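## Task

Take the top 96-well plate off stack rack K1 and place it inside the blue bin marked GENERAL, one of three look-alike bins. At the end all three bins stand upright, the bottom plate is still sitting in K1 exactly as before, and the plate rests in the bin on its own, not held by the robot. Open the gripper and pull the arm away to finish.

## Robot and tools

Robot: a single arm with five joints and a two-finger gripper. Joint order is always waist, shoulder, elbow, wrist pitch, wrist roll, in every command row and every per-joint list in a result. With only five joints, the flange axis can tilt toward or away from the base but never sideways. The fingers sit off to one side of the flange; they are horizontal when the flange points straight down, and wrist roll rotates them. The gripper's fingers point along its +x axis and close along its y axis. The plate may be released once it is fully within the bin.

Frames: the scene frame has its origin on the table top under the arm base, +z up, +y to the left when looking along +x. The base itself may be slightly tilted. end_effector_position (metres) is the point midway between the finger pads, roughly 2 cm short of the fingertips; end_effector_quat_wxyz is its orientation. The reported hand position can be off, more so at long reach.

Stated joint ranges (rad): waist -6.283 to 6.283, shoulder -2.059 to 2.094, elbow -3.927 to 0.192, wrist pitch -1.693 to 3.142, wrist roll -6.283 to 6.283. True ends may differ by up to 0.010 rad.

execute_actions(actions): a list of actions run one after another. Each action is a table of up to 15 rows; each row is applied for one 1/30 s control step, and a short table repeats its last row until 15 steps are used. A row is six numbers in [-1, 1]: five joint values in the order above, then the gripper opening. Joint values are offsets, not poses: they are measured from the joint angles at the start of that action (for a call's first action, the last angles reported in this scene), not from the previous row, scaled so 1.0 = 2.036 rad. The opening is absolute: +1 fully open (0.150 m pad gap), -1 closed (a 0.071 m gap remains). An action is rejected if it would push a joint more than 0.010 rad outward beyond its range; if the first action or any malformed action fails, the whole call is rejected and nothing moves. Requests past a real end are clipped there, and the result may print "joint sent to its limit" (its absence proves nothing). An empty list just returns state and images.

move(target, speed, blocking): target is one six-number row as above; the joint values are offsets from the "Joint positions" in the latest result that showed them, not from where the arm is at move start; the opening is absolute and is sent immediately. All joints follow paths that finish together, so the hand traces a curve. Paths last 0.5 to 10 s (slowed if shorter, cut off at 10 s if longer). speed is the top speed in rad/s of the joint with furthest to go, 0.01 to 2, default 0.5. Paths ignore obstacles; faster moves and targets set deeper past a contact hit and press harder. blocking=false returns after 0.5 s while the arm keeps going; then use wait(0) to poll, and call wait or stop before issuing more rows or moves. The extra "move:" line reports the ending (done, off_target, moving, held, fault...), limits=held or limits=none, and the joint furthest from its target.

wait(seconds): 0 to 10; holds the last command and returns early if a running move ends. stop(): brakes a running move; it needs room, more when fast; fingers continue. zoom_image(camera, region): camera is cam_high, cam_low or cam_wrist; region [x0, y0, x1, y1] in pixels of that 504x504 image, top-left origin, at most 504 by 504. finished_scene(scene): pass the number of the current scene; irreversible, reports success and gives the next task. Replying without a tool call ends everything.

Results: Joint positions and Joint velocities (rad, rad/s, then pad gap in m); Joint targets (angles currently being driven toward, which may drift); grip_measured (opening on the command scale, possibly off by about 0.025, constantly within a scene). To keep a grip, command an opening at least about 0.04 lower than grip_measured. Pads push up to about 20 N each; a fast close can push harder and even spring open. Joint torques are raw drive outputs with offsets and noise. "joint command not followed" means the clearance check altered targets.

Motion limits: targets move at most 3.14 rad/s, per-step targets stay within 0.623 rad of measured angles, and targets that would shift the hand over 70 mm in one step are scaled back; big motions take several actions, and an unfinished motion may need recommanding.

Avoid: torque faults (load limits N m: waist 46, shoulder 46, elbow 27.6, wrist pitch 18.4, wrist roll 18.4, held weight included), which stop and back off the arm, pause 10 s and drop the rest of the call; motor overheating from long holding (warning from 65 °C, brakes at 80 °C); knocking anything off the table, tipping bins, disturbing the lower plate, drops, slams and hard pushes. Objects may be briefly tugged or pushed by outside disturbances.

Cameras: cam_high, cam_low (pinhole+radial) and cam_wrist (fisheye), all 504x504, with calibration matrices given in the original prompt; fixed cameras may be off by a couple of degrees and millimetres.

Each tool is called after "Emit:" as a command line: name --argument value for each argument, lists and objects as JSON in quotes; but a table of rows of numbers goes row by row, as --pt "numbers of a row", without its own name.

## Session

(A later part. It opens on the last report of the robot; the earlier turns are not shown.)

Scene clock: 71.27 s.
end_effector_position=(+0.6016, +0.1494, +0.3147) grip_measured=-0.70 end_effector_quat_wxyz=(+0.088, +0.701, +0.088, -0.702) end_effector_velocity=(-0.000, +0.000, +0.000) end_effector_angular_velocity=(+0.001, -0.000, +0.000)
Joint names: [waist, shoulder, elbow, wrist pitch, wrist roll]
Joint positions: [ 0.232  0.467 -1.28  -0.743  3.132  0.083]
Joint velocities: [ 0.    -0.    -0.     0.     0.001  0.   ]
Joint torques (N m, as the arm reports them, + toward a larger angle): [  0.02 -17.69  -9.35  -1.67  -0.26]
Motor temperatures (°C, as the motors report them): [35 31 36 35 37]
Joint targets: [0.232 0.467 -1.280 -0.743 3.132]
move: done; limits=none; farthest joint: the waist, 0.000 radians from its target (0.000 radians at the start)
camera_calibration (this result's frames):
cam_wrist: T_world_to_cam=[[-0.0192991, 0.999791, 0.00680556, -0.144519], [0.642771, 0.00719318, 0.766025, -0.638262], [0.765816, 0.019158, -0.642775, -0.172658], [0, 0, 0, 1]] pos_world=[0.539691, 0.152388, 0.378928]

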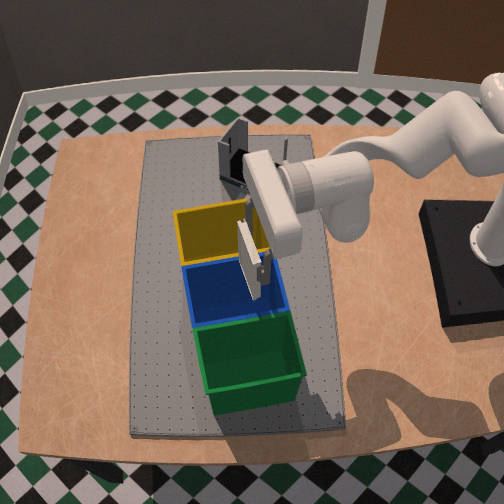

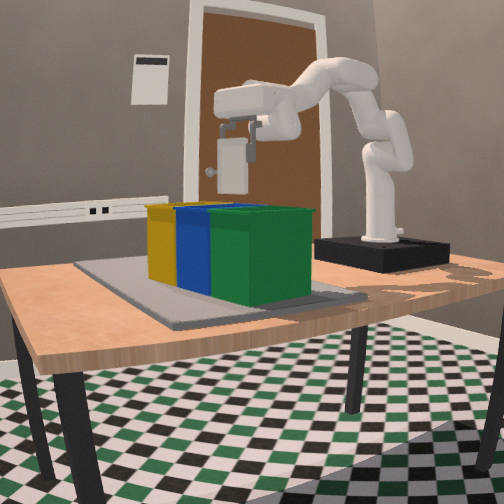

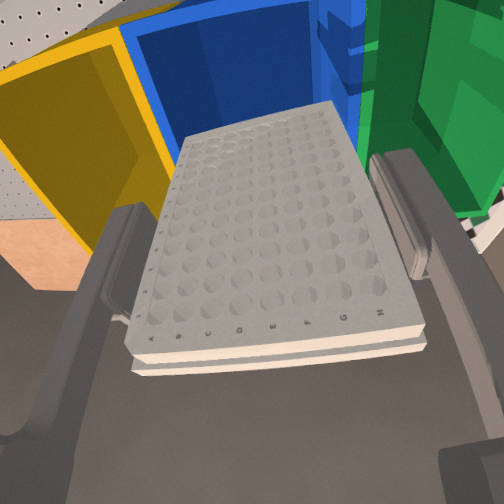

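Emit:
move --target '[-0.0004, 0.089, 0.00566, -0.09466, 0, -0.82]' --speed 0.3

Scene clock: 76.23 s.
end_effector_position=(+0.6015, +0.1497, +0.2251) grip_measured=-0.70 end_effector_quat_wxyz=(+0.088, +0.702, +0.088, -0.702) end_effector_velocity=(-0.001, -0.000, -0.003) end_effector_angular_velocity=(-0.000, +0.003, -0.000)
Joint names: [waist, shoulder, elbow, wrist pitch, wrist roll]
Joint positions: [ 0.231  0.647 -1.268 -0.936  3.132  0.083]
Joint velocities: [-0.     0.004  0.002 -0.003  0.     0.   ]
Joint torques (N m, as the arm reports them, + toward a larger angle): [ -0.03 -18.37  -8.23  -1.69  -0.38]
Motor temperatures (°C, as the motors report them): [35 31 36 35 37]
Joint targets: [0.231 0.648 -1.268 -0.936 3.132]
move: done; limits=none; farthest joint: the shoulder, 0.001 radians from its target (0.181 radians at the start)
camera_calibration (this result's frames):
cam_wrist: T_world_to_cam=[[-0.0184883, 0.999805, 0.00692988, -0.14479], [0.642411, 0.00656775, 0.766332, -0.569335], [0.766137, 0.01862, -0.642407, -0.230382], [0, 0, 0, 1]] pos_world=[0.539575, 0.152791, 0.289304]

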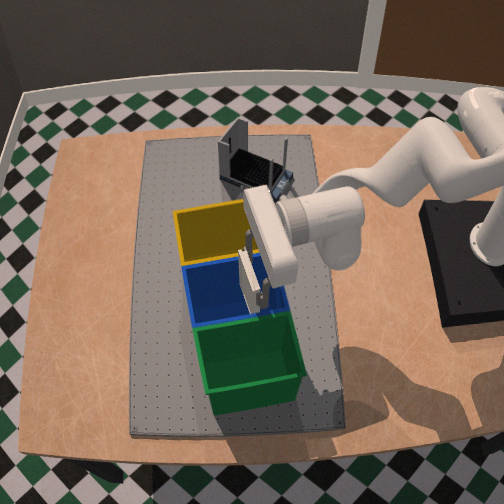

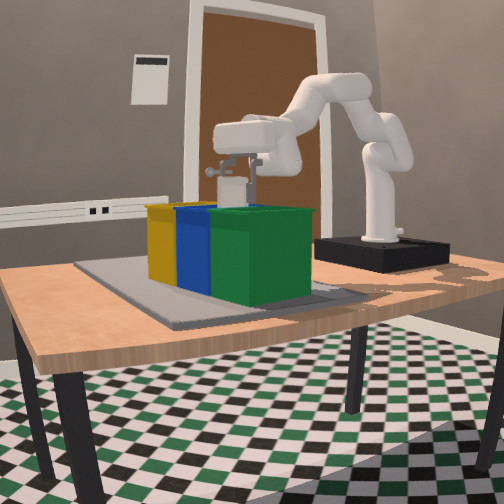

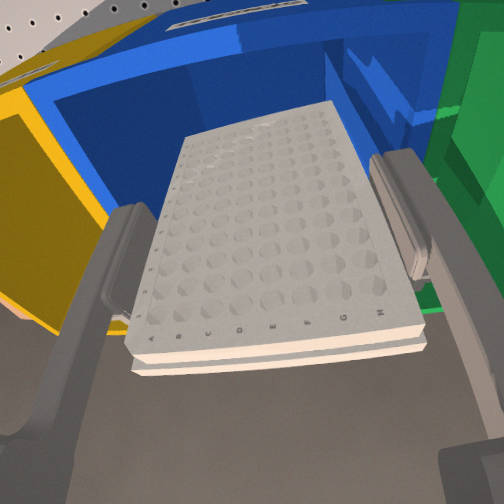

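Emit:
zoom_image --camera "cam_wrist" --region '[20, 70, 200, 250]'

Emit:
zoom_image --camera "cam_wrist" --region '[324, 10, 504, 190]'

Region (20, 70, 200, 250) of cam_wrist's 504x504 image, scaled by 2.800, with more detail than that image has.

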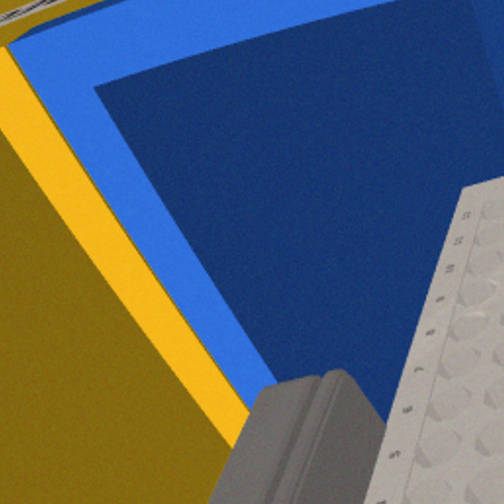

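Region (324, 10, 504, 190) of cam_wrist's 504x504 image, scaled by 2.800, with more detail than that image has.

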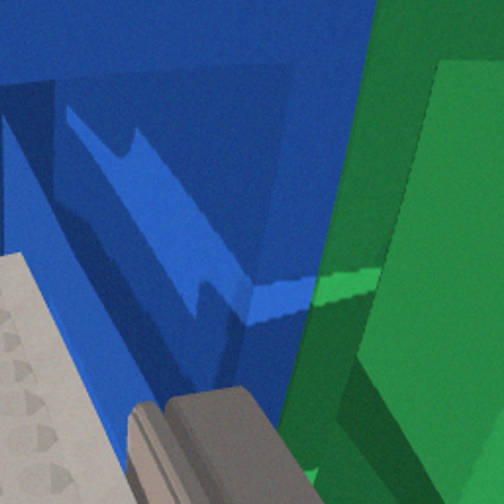

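Emit:
move --target '[-0.0011, 0.12441, -0.04075, -0.08366, 0, -0.82]' --speed 0.18

Scene clock: 84.97 s.
end_effector_position=(+0.6017, +0.1494, +0.1244) grip_measured=-0.70 end_effector_quat_wxyz=(+0.087, +0.702, +0.087, -0.702) end_effector_velocity=(-0.001, -0.000, -0.003) end_effector_angular_velocity=(-0.001, +0.003, -0.000)
Joint names: [waist, shoulder, elbow, wrist pitch, wrist roll]
Joint positions: [ 0.229  0.9   -1.351 -1.106  3.132  0.083]
Joint velocities: [-0.     0.003  0.002 -0.002 -0.     0.   ]
Joint torques (N m, as the arm reports them, + toward a larger angle): [  0.04 -19.43  -6.96  -1.64  -0.33]
Motor temperatures (°C, as the motors report them): [35 31 36 35 37]
Joint targets: [0.229 0.901 -1.351 -1.106 3.132]
move: done; limits=none; farthest joint: the waist, 0.000 radians from its target (0.002 radians at the start)
camera_calibration (this result's frames):
cam_wrist: T_world_to_cam=[[-0.0162543, 0.999843, 0.00703229, -0.145077], [0.642195, 0.00504877, 0.766525, -0.491915], [0.766369, 0.0169754, -0.642177, -0.295116], [0, 0, 0, 1]] pos_world=[0.539715, 0.152548, 0.188569]

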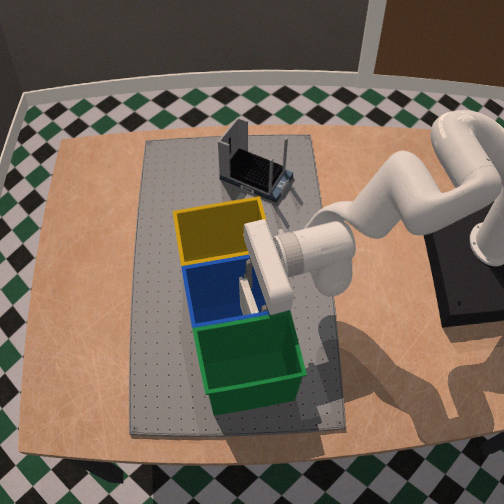

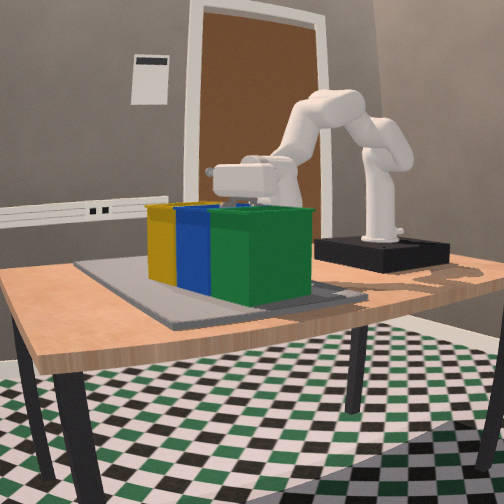

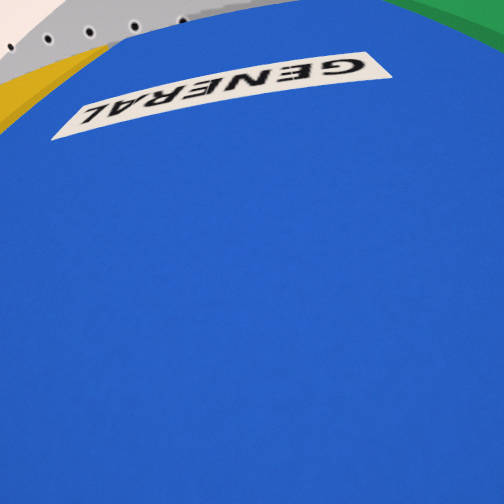

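Emit:
zoom_image --camera "cam_low" --region '[170, 150, 320, 230]'

Emit:
zoom_image --camera "cam_high" --region '[170, 210, 330, 340]'

Region (170, 150, 320, 230) of cam_low's 504x504 image, scaled by 3.360, with more detail than that image has; it fills the top 269 rows of this view, and the rest is white.

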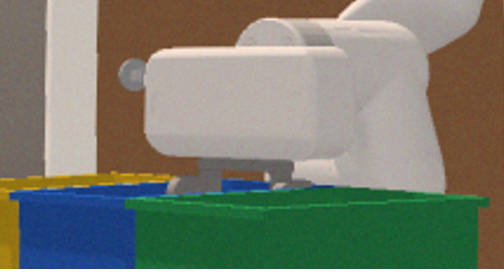

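Region (170, 210, 330, 340) of cam_high's 504x504 image, scaled by 3.150, with more detail than that image has; it fills the top 410 rows of this view, and the rest is white.

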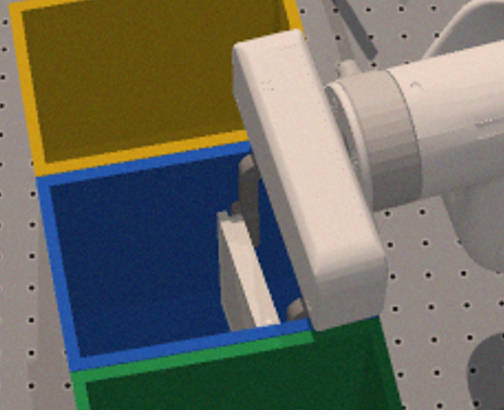

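Emit:
move --target '[-0.00006, 0.010743, -0.005402, -0.00534, 0, -0.82]' --speed 0.04

Scene clock: 87.07 s.
end_effector_position=(+0.6017, +0.1494, +0.1166) grip_measured=-0.70 end_effector_quat_wxyz=(+0.087, +0.702, +0.087, -0.702) end_effector_velocity=(+0.000, +0.000, -0.001) end_effector_angular_velocity=(+0.000, -0.000, +0.000)
Joint names: [waist, shoulder, elbow, wrist pitch, wrist roll]
Joint positions: [ 0.229  0.922 -1.362 -1.117  3.132  0.083]
Joint velocities: [ 0.     0.003 -0.003 -0.     0.     0.   ]
Joint torques (N m, as the arm reports them, + toward a larger angle): [ -0.07 -19.29  -6.99  -1.68  -0.22]
Motor temperatures (°C, as the motors report them): [35 31 36 35 37]
Joint targets: [0.229 0.922 -1.362 -1.117 3.132]
move: done; limits=none; farthest joint: the waist, 0.000 radians from its target (0.000 radians at the start)
camera_calibration (this result's frames):
cam_wrist: T_world_to_cam=[[-0.0161342, 0.999845, 0.00704962, -0.145104], [0.642145, 0.00495723, 0.766567, -0.485871], [0.766414, 0.0168948, -0.642125, -0.300193], [0, 0, 0, 1]] pos_world=[0.539731, 0.152561, 0.180714]

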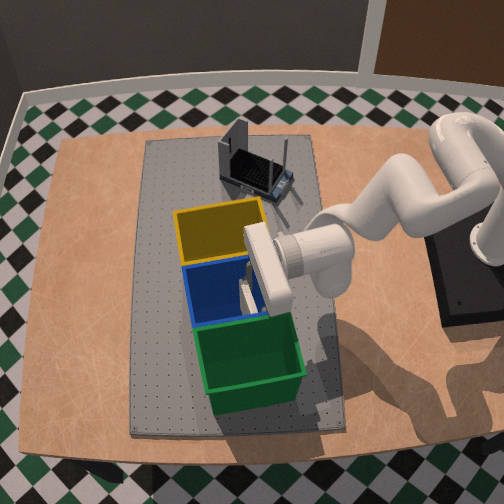

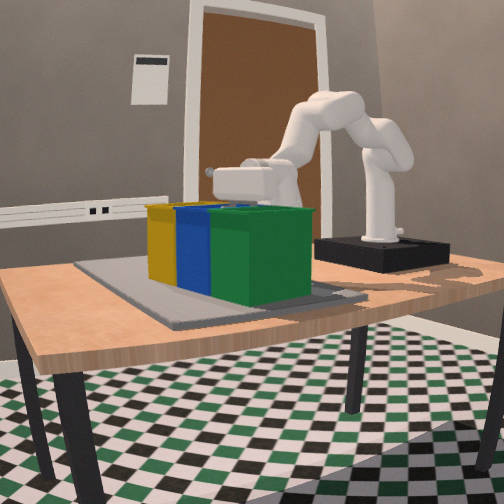

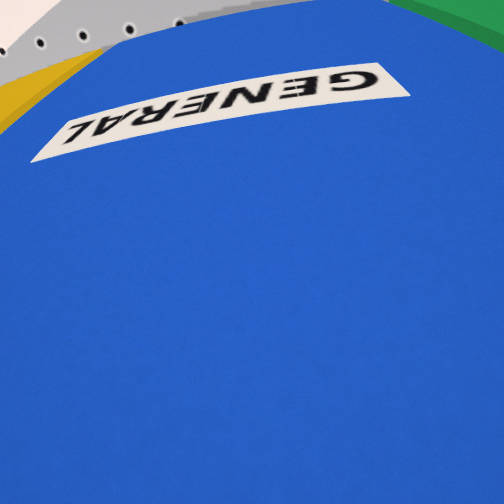

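Emit:
execute_actions --actions '[[[0,0,0,0,0,-0.78],[0,0,0,0,0,-0.75],[0,0,0,0,0,-0.73],[0,0,0,0,0,-0.72],[0,0,0,0,0,-0.71],[0,0,0,0,0,-0.70],[0,0,0,0,0,-0.69],[0,0,0,0,0,-0.68],[0,0,0,0,0,-0.67],[0,0,0,0,0,-0.66],[0,0,0,0,0,-0.65],[0,0,0,0,0,-0.64],[0,0,0,0,0,-0.63]]]'

Scene clock: 87.97 s.
end_effector_position=(+0.6018, +0.1494, +0.1167) grip_measured=-0.64 end_effector_quat_wxyz=(+0.087, +0.702, +0.087, -0.702) end_effector_velocity=(-0.000, +0.001, -0.000) end_effector_angular_velocity=(+0.001, +0.002, +0.001)
Joint names: [waist, shoulder, elbow, wrist pitch, wrist roll]
Joint positions: [ 0.229  0.922 -1.362 -1.117  3.132  0.085]
Joint velocities: [ 0.001 -0.     0.001  0.001  0.002  0.005]
Joint torques (N m, as the arm reports them, + toward a larger angle): [  0.14 -19.22  -6.97  -1.69  -0.27]
Motor temperatures (°C, as the motors report them): [35 31 36 35 37]
Joint targets: [0.229 0.922 -1.362 -1.117 3.132]
camera_calibration (this result's frames):
cam_wrist: T_world_to_cam=[[-0.016126, 0.999845, 0.00711446, -0.145127], [0.641926, 0.00489742, 0.766751, -0.485892], [0.766597, 0.0169316, -0.641905, -0.300308], [0, 0, 0, 1]] pos_world=[0.539782, 0.152569, 0.180821]

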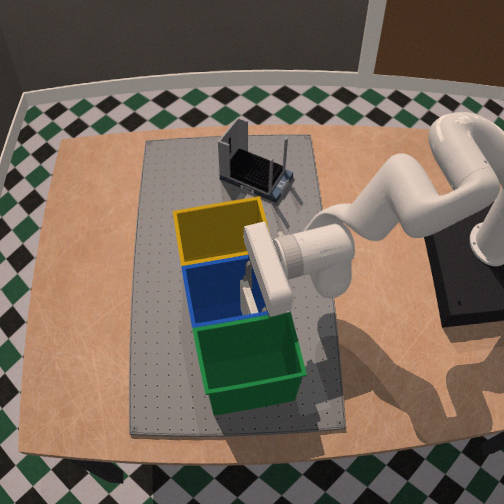

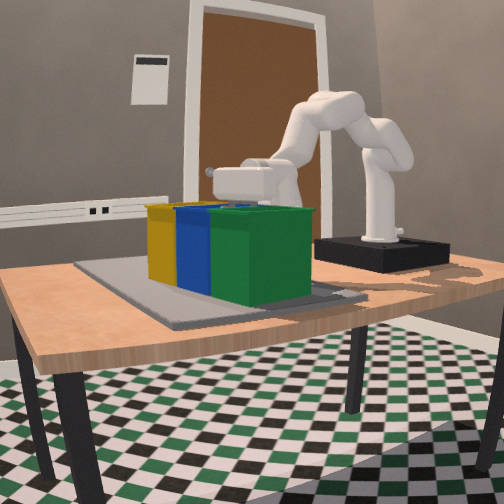

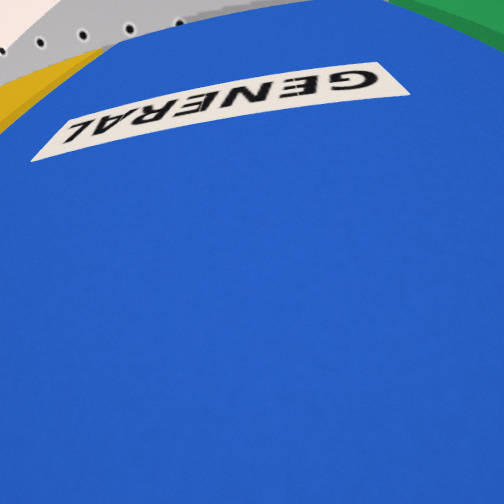

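Emit:
wait --seconds 0.3

Emit:
zoom_image --camera "cam_high" --region '[170, 210, 330, 340]'

Scene clock: 89.17 s.
end_effector_position=(+0.6017, +0.1494, +0.1166) grip_measured=-0.63 end_effector_quat_wxyz=(+0.087, +0.702, +0.087, -0.702) end_effector_velocity=(+0.000, -0.000, +0.000) end_effector_angular_velocity=(+0.000, -0.000, -0.000)
Joint names: [waist, shoulder, elbow, wrist pitch, wrist roll]
Joint positions: [ 0.229  0.922 -1.362 -1.117  3.132  0.086]
Joint velocities: [-0.  0. -0. -0.  0.  0.]
Joint torques (N m, as the arm reports them, + toward a larger angle): [  0.15 -18.85  -6.94  -1.56  -0.27]
Motor temperatures (°C, as the motors report them): [35 31 36 35 37]
Joint targets: [0.229 0.922 -1.362 -1.117 3.132]
wait: 0.30 s; at rest from the start
camera_calibration (this result's frames):
cam_wrist: T_world_to_cam=[[-0.0161341, 0.999845, 0.0070497, -0.145104], [0.642144, 0.00495715, 0.766568, -0.485871], [0.766414, 0.0168948, -0.642125, -0.300194], [0, 0, 0, 1]] pos_world=[0.539731, 0.152561, 0.180714]

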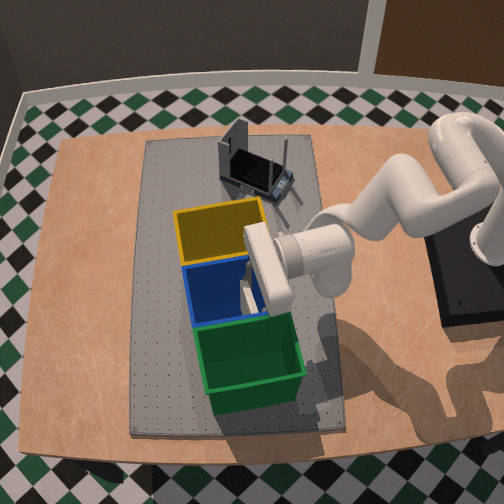

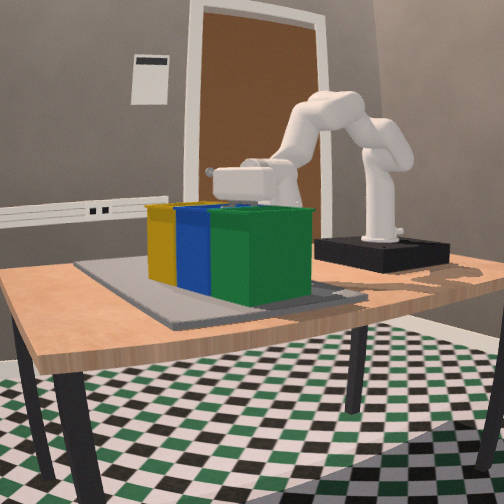

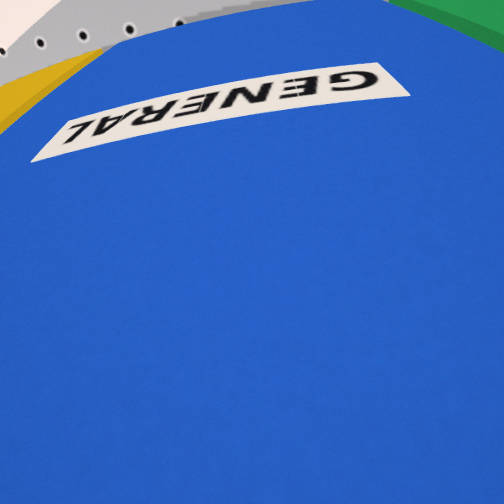

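Region (170, 210, 330, 340) of cam_high's 504x504 image, scaled by 3.150, with more detail than that image has; it fills the top 410 rows of this view, and the rest is white.

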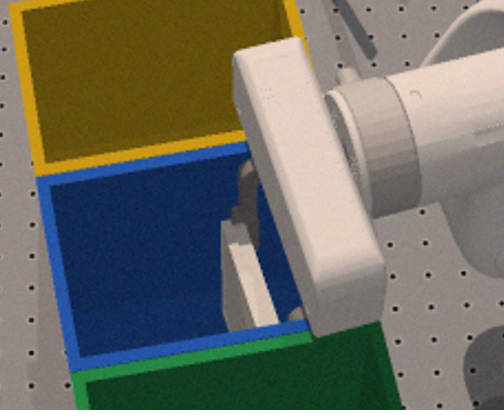

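Emit:
move --target '[0.00053, -0.08973, 0.03834, 0.05139, 0, -0.63]' --speed 0.2

Scene clock: 92.83 s.
end_effector_position=(+0.6006, +0.1491, +0.1853) grip_measured=-0.63 end_effector_quat_wxyz=(+0.087, +0.702, +0.087, -0.702) end_effector_velocity=(-0.000, +0.000, +0.002) end_effector_angular_velocity=(-0.001, -0.001, +0.000)
Joint names: [waist, shoulder, elbow, wrist pitch, wrist roll]
Joint positions: [ 0.23   0.739 -1.284 -1.012  3.132  0.086]
Joint velocities: [ 0.    -0.004  0.002  0.001 -0.001 -0.   ]
Joint torques (N m, as the arm reports them, + toward a larger angle): [ -0.04 -18.37  -7.68  -1.78  -0.33]
Motor temperatures (°C, as the motors report them): [35 31 36 35 37]
Joint targets: [0.230 0.739 -1.284 -1.012 3.132]
move: done; limits=none; farthest joint: the waist, 0.000 radians from its target (0.001 radians at the start)
camera_calibration (this result's frames):
cam_wrist: T_world_to_cam=[[-0.0172094, 0.999828, 0.00695947, -0.144667], [0.642383, 0.00572253, 0.766363, -0.538067], [0.766191, 0.0176593, -0.642371, -0.255209], [0, 0, 0, 1]] pos_world=[0.538694, 0.152228, 0.249422]

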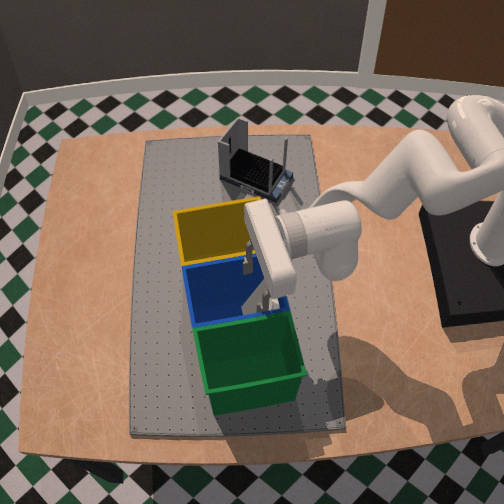

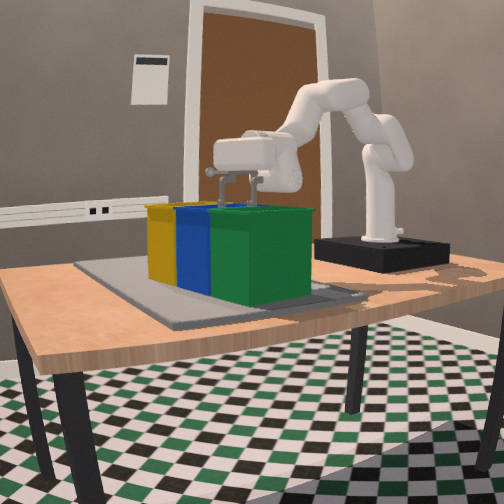

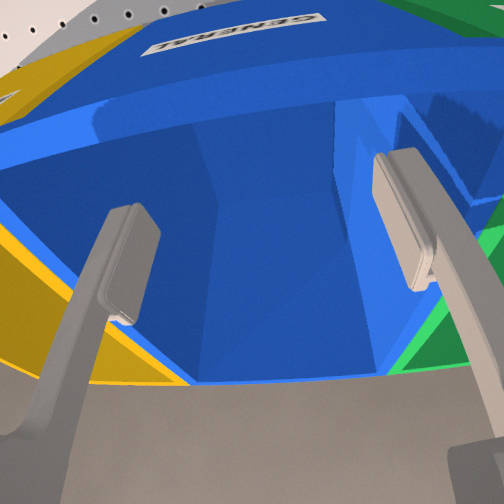

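Emit:
move --target '[0.001, -0.15408, -0.00668, 0.16095, 0, -0.9]' --speed 0.55

Scene clock: 94.43 s.
end_effector_position=(+0.6018, +0.1491, +0.3394) grip_measured=-0.90 end_effector_quat_wxyz=(+0.088, +0.701, +0.088, -0.702) end_effector_velocity=(-0.000, +0.000, +0.002) end_effector_angular_velocity=(+0.000, -0.002, +0.000)
Joint names: [waist, shoulder, elbow, wrist pitch, wrist roll]
Joint positions: [ 0.232  0.426 -1.298 -0.685  3.132  0.075]
Joint velocities: [ 0.    -0.004  0.     0.002 -0.     0.   ]
Joint torques (N m, as the arm reports them, + toward a larger angle): [ -0.04 -17.36  -9.55  -1.61  -0.31]
Motor temperatures (°C, as the motors report them): [35 31 36 35 37]
Joint targets: [0.232 0.426 -1.298 -0.684 3.132]
move: done; limits=none; farthest joint: the shoulder, 0.001 radians from its target (0.314 radians at the start)
camera_calibration (this result's frames):
cam_wrist: T_world_to_cam=[[-0.0192411, 0.999792, 0.00670898, -0.144446], [0.64309, 0.00723781, 0.765756, -0.65741], [0.765549, 0.0190485, -0.643096, -0.156632], [0, 0, 0, 1]] pos_world=[0.539904, 0.152158, 0.403655]

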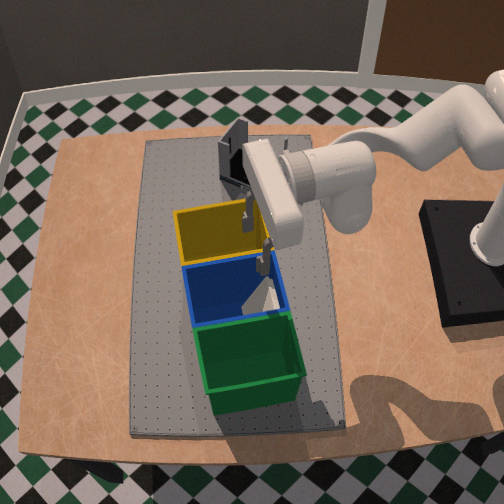

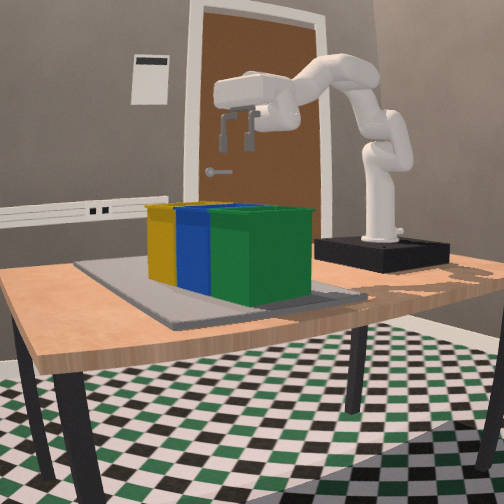

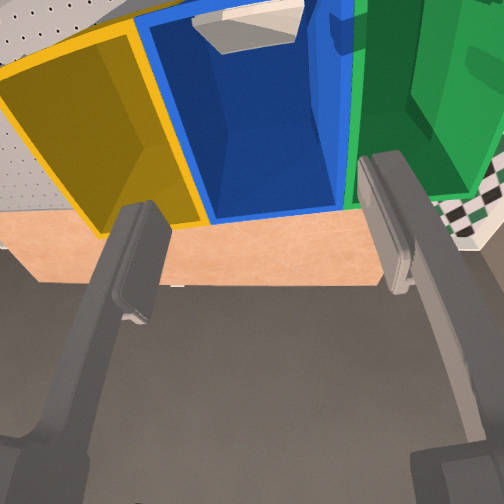

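Emit:
finished_scene --scene 2

The scene is finished: the task was done.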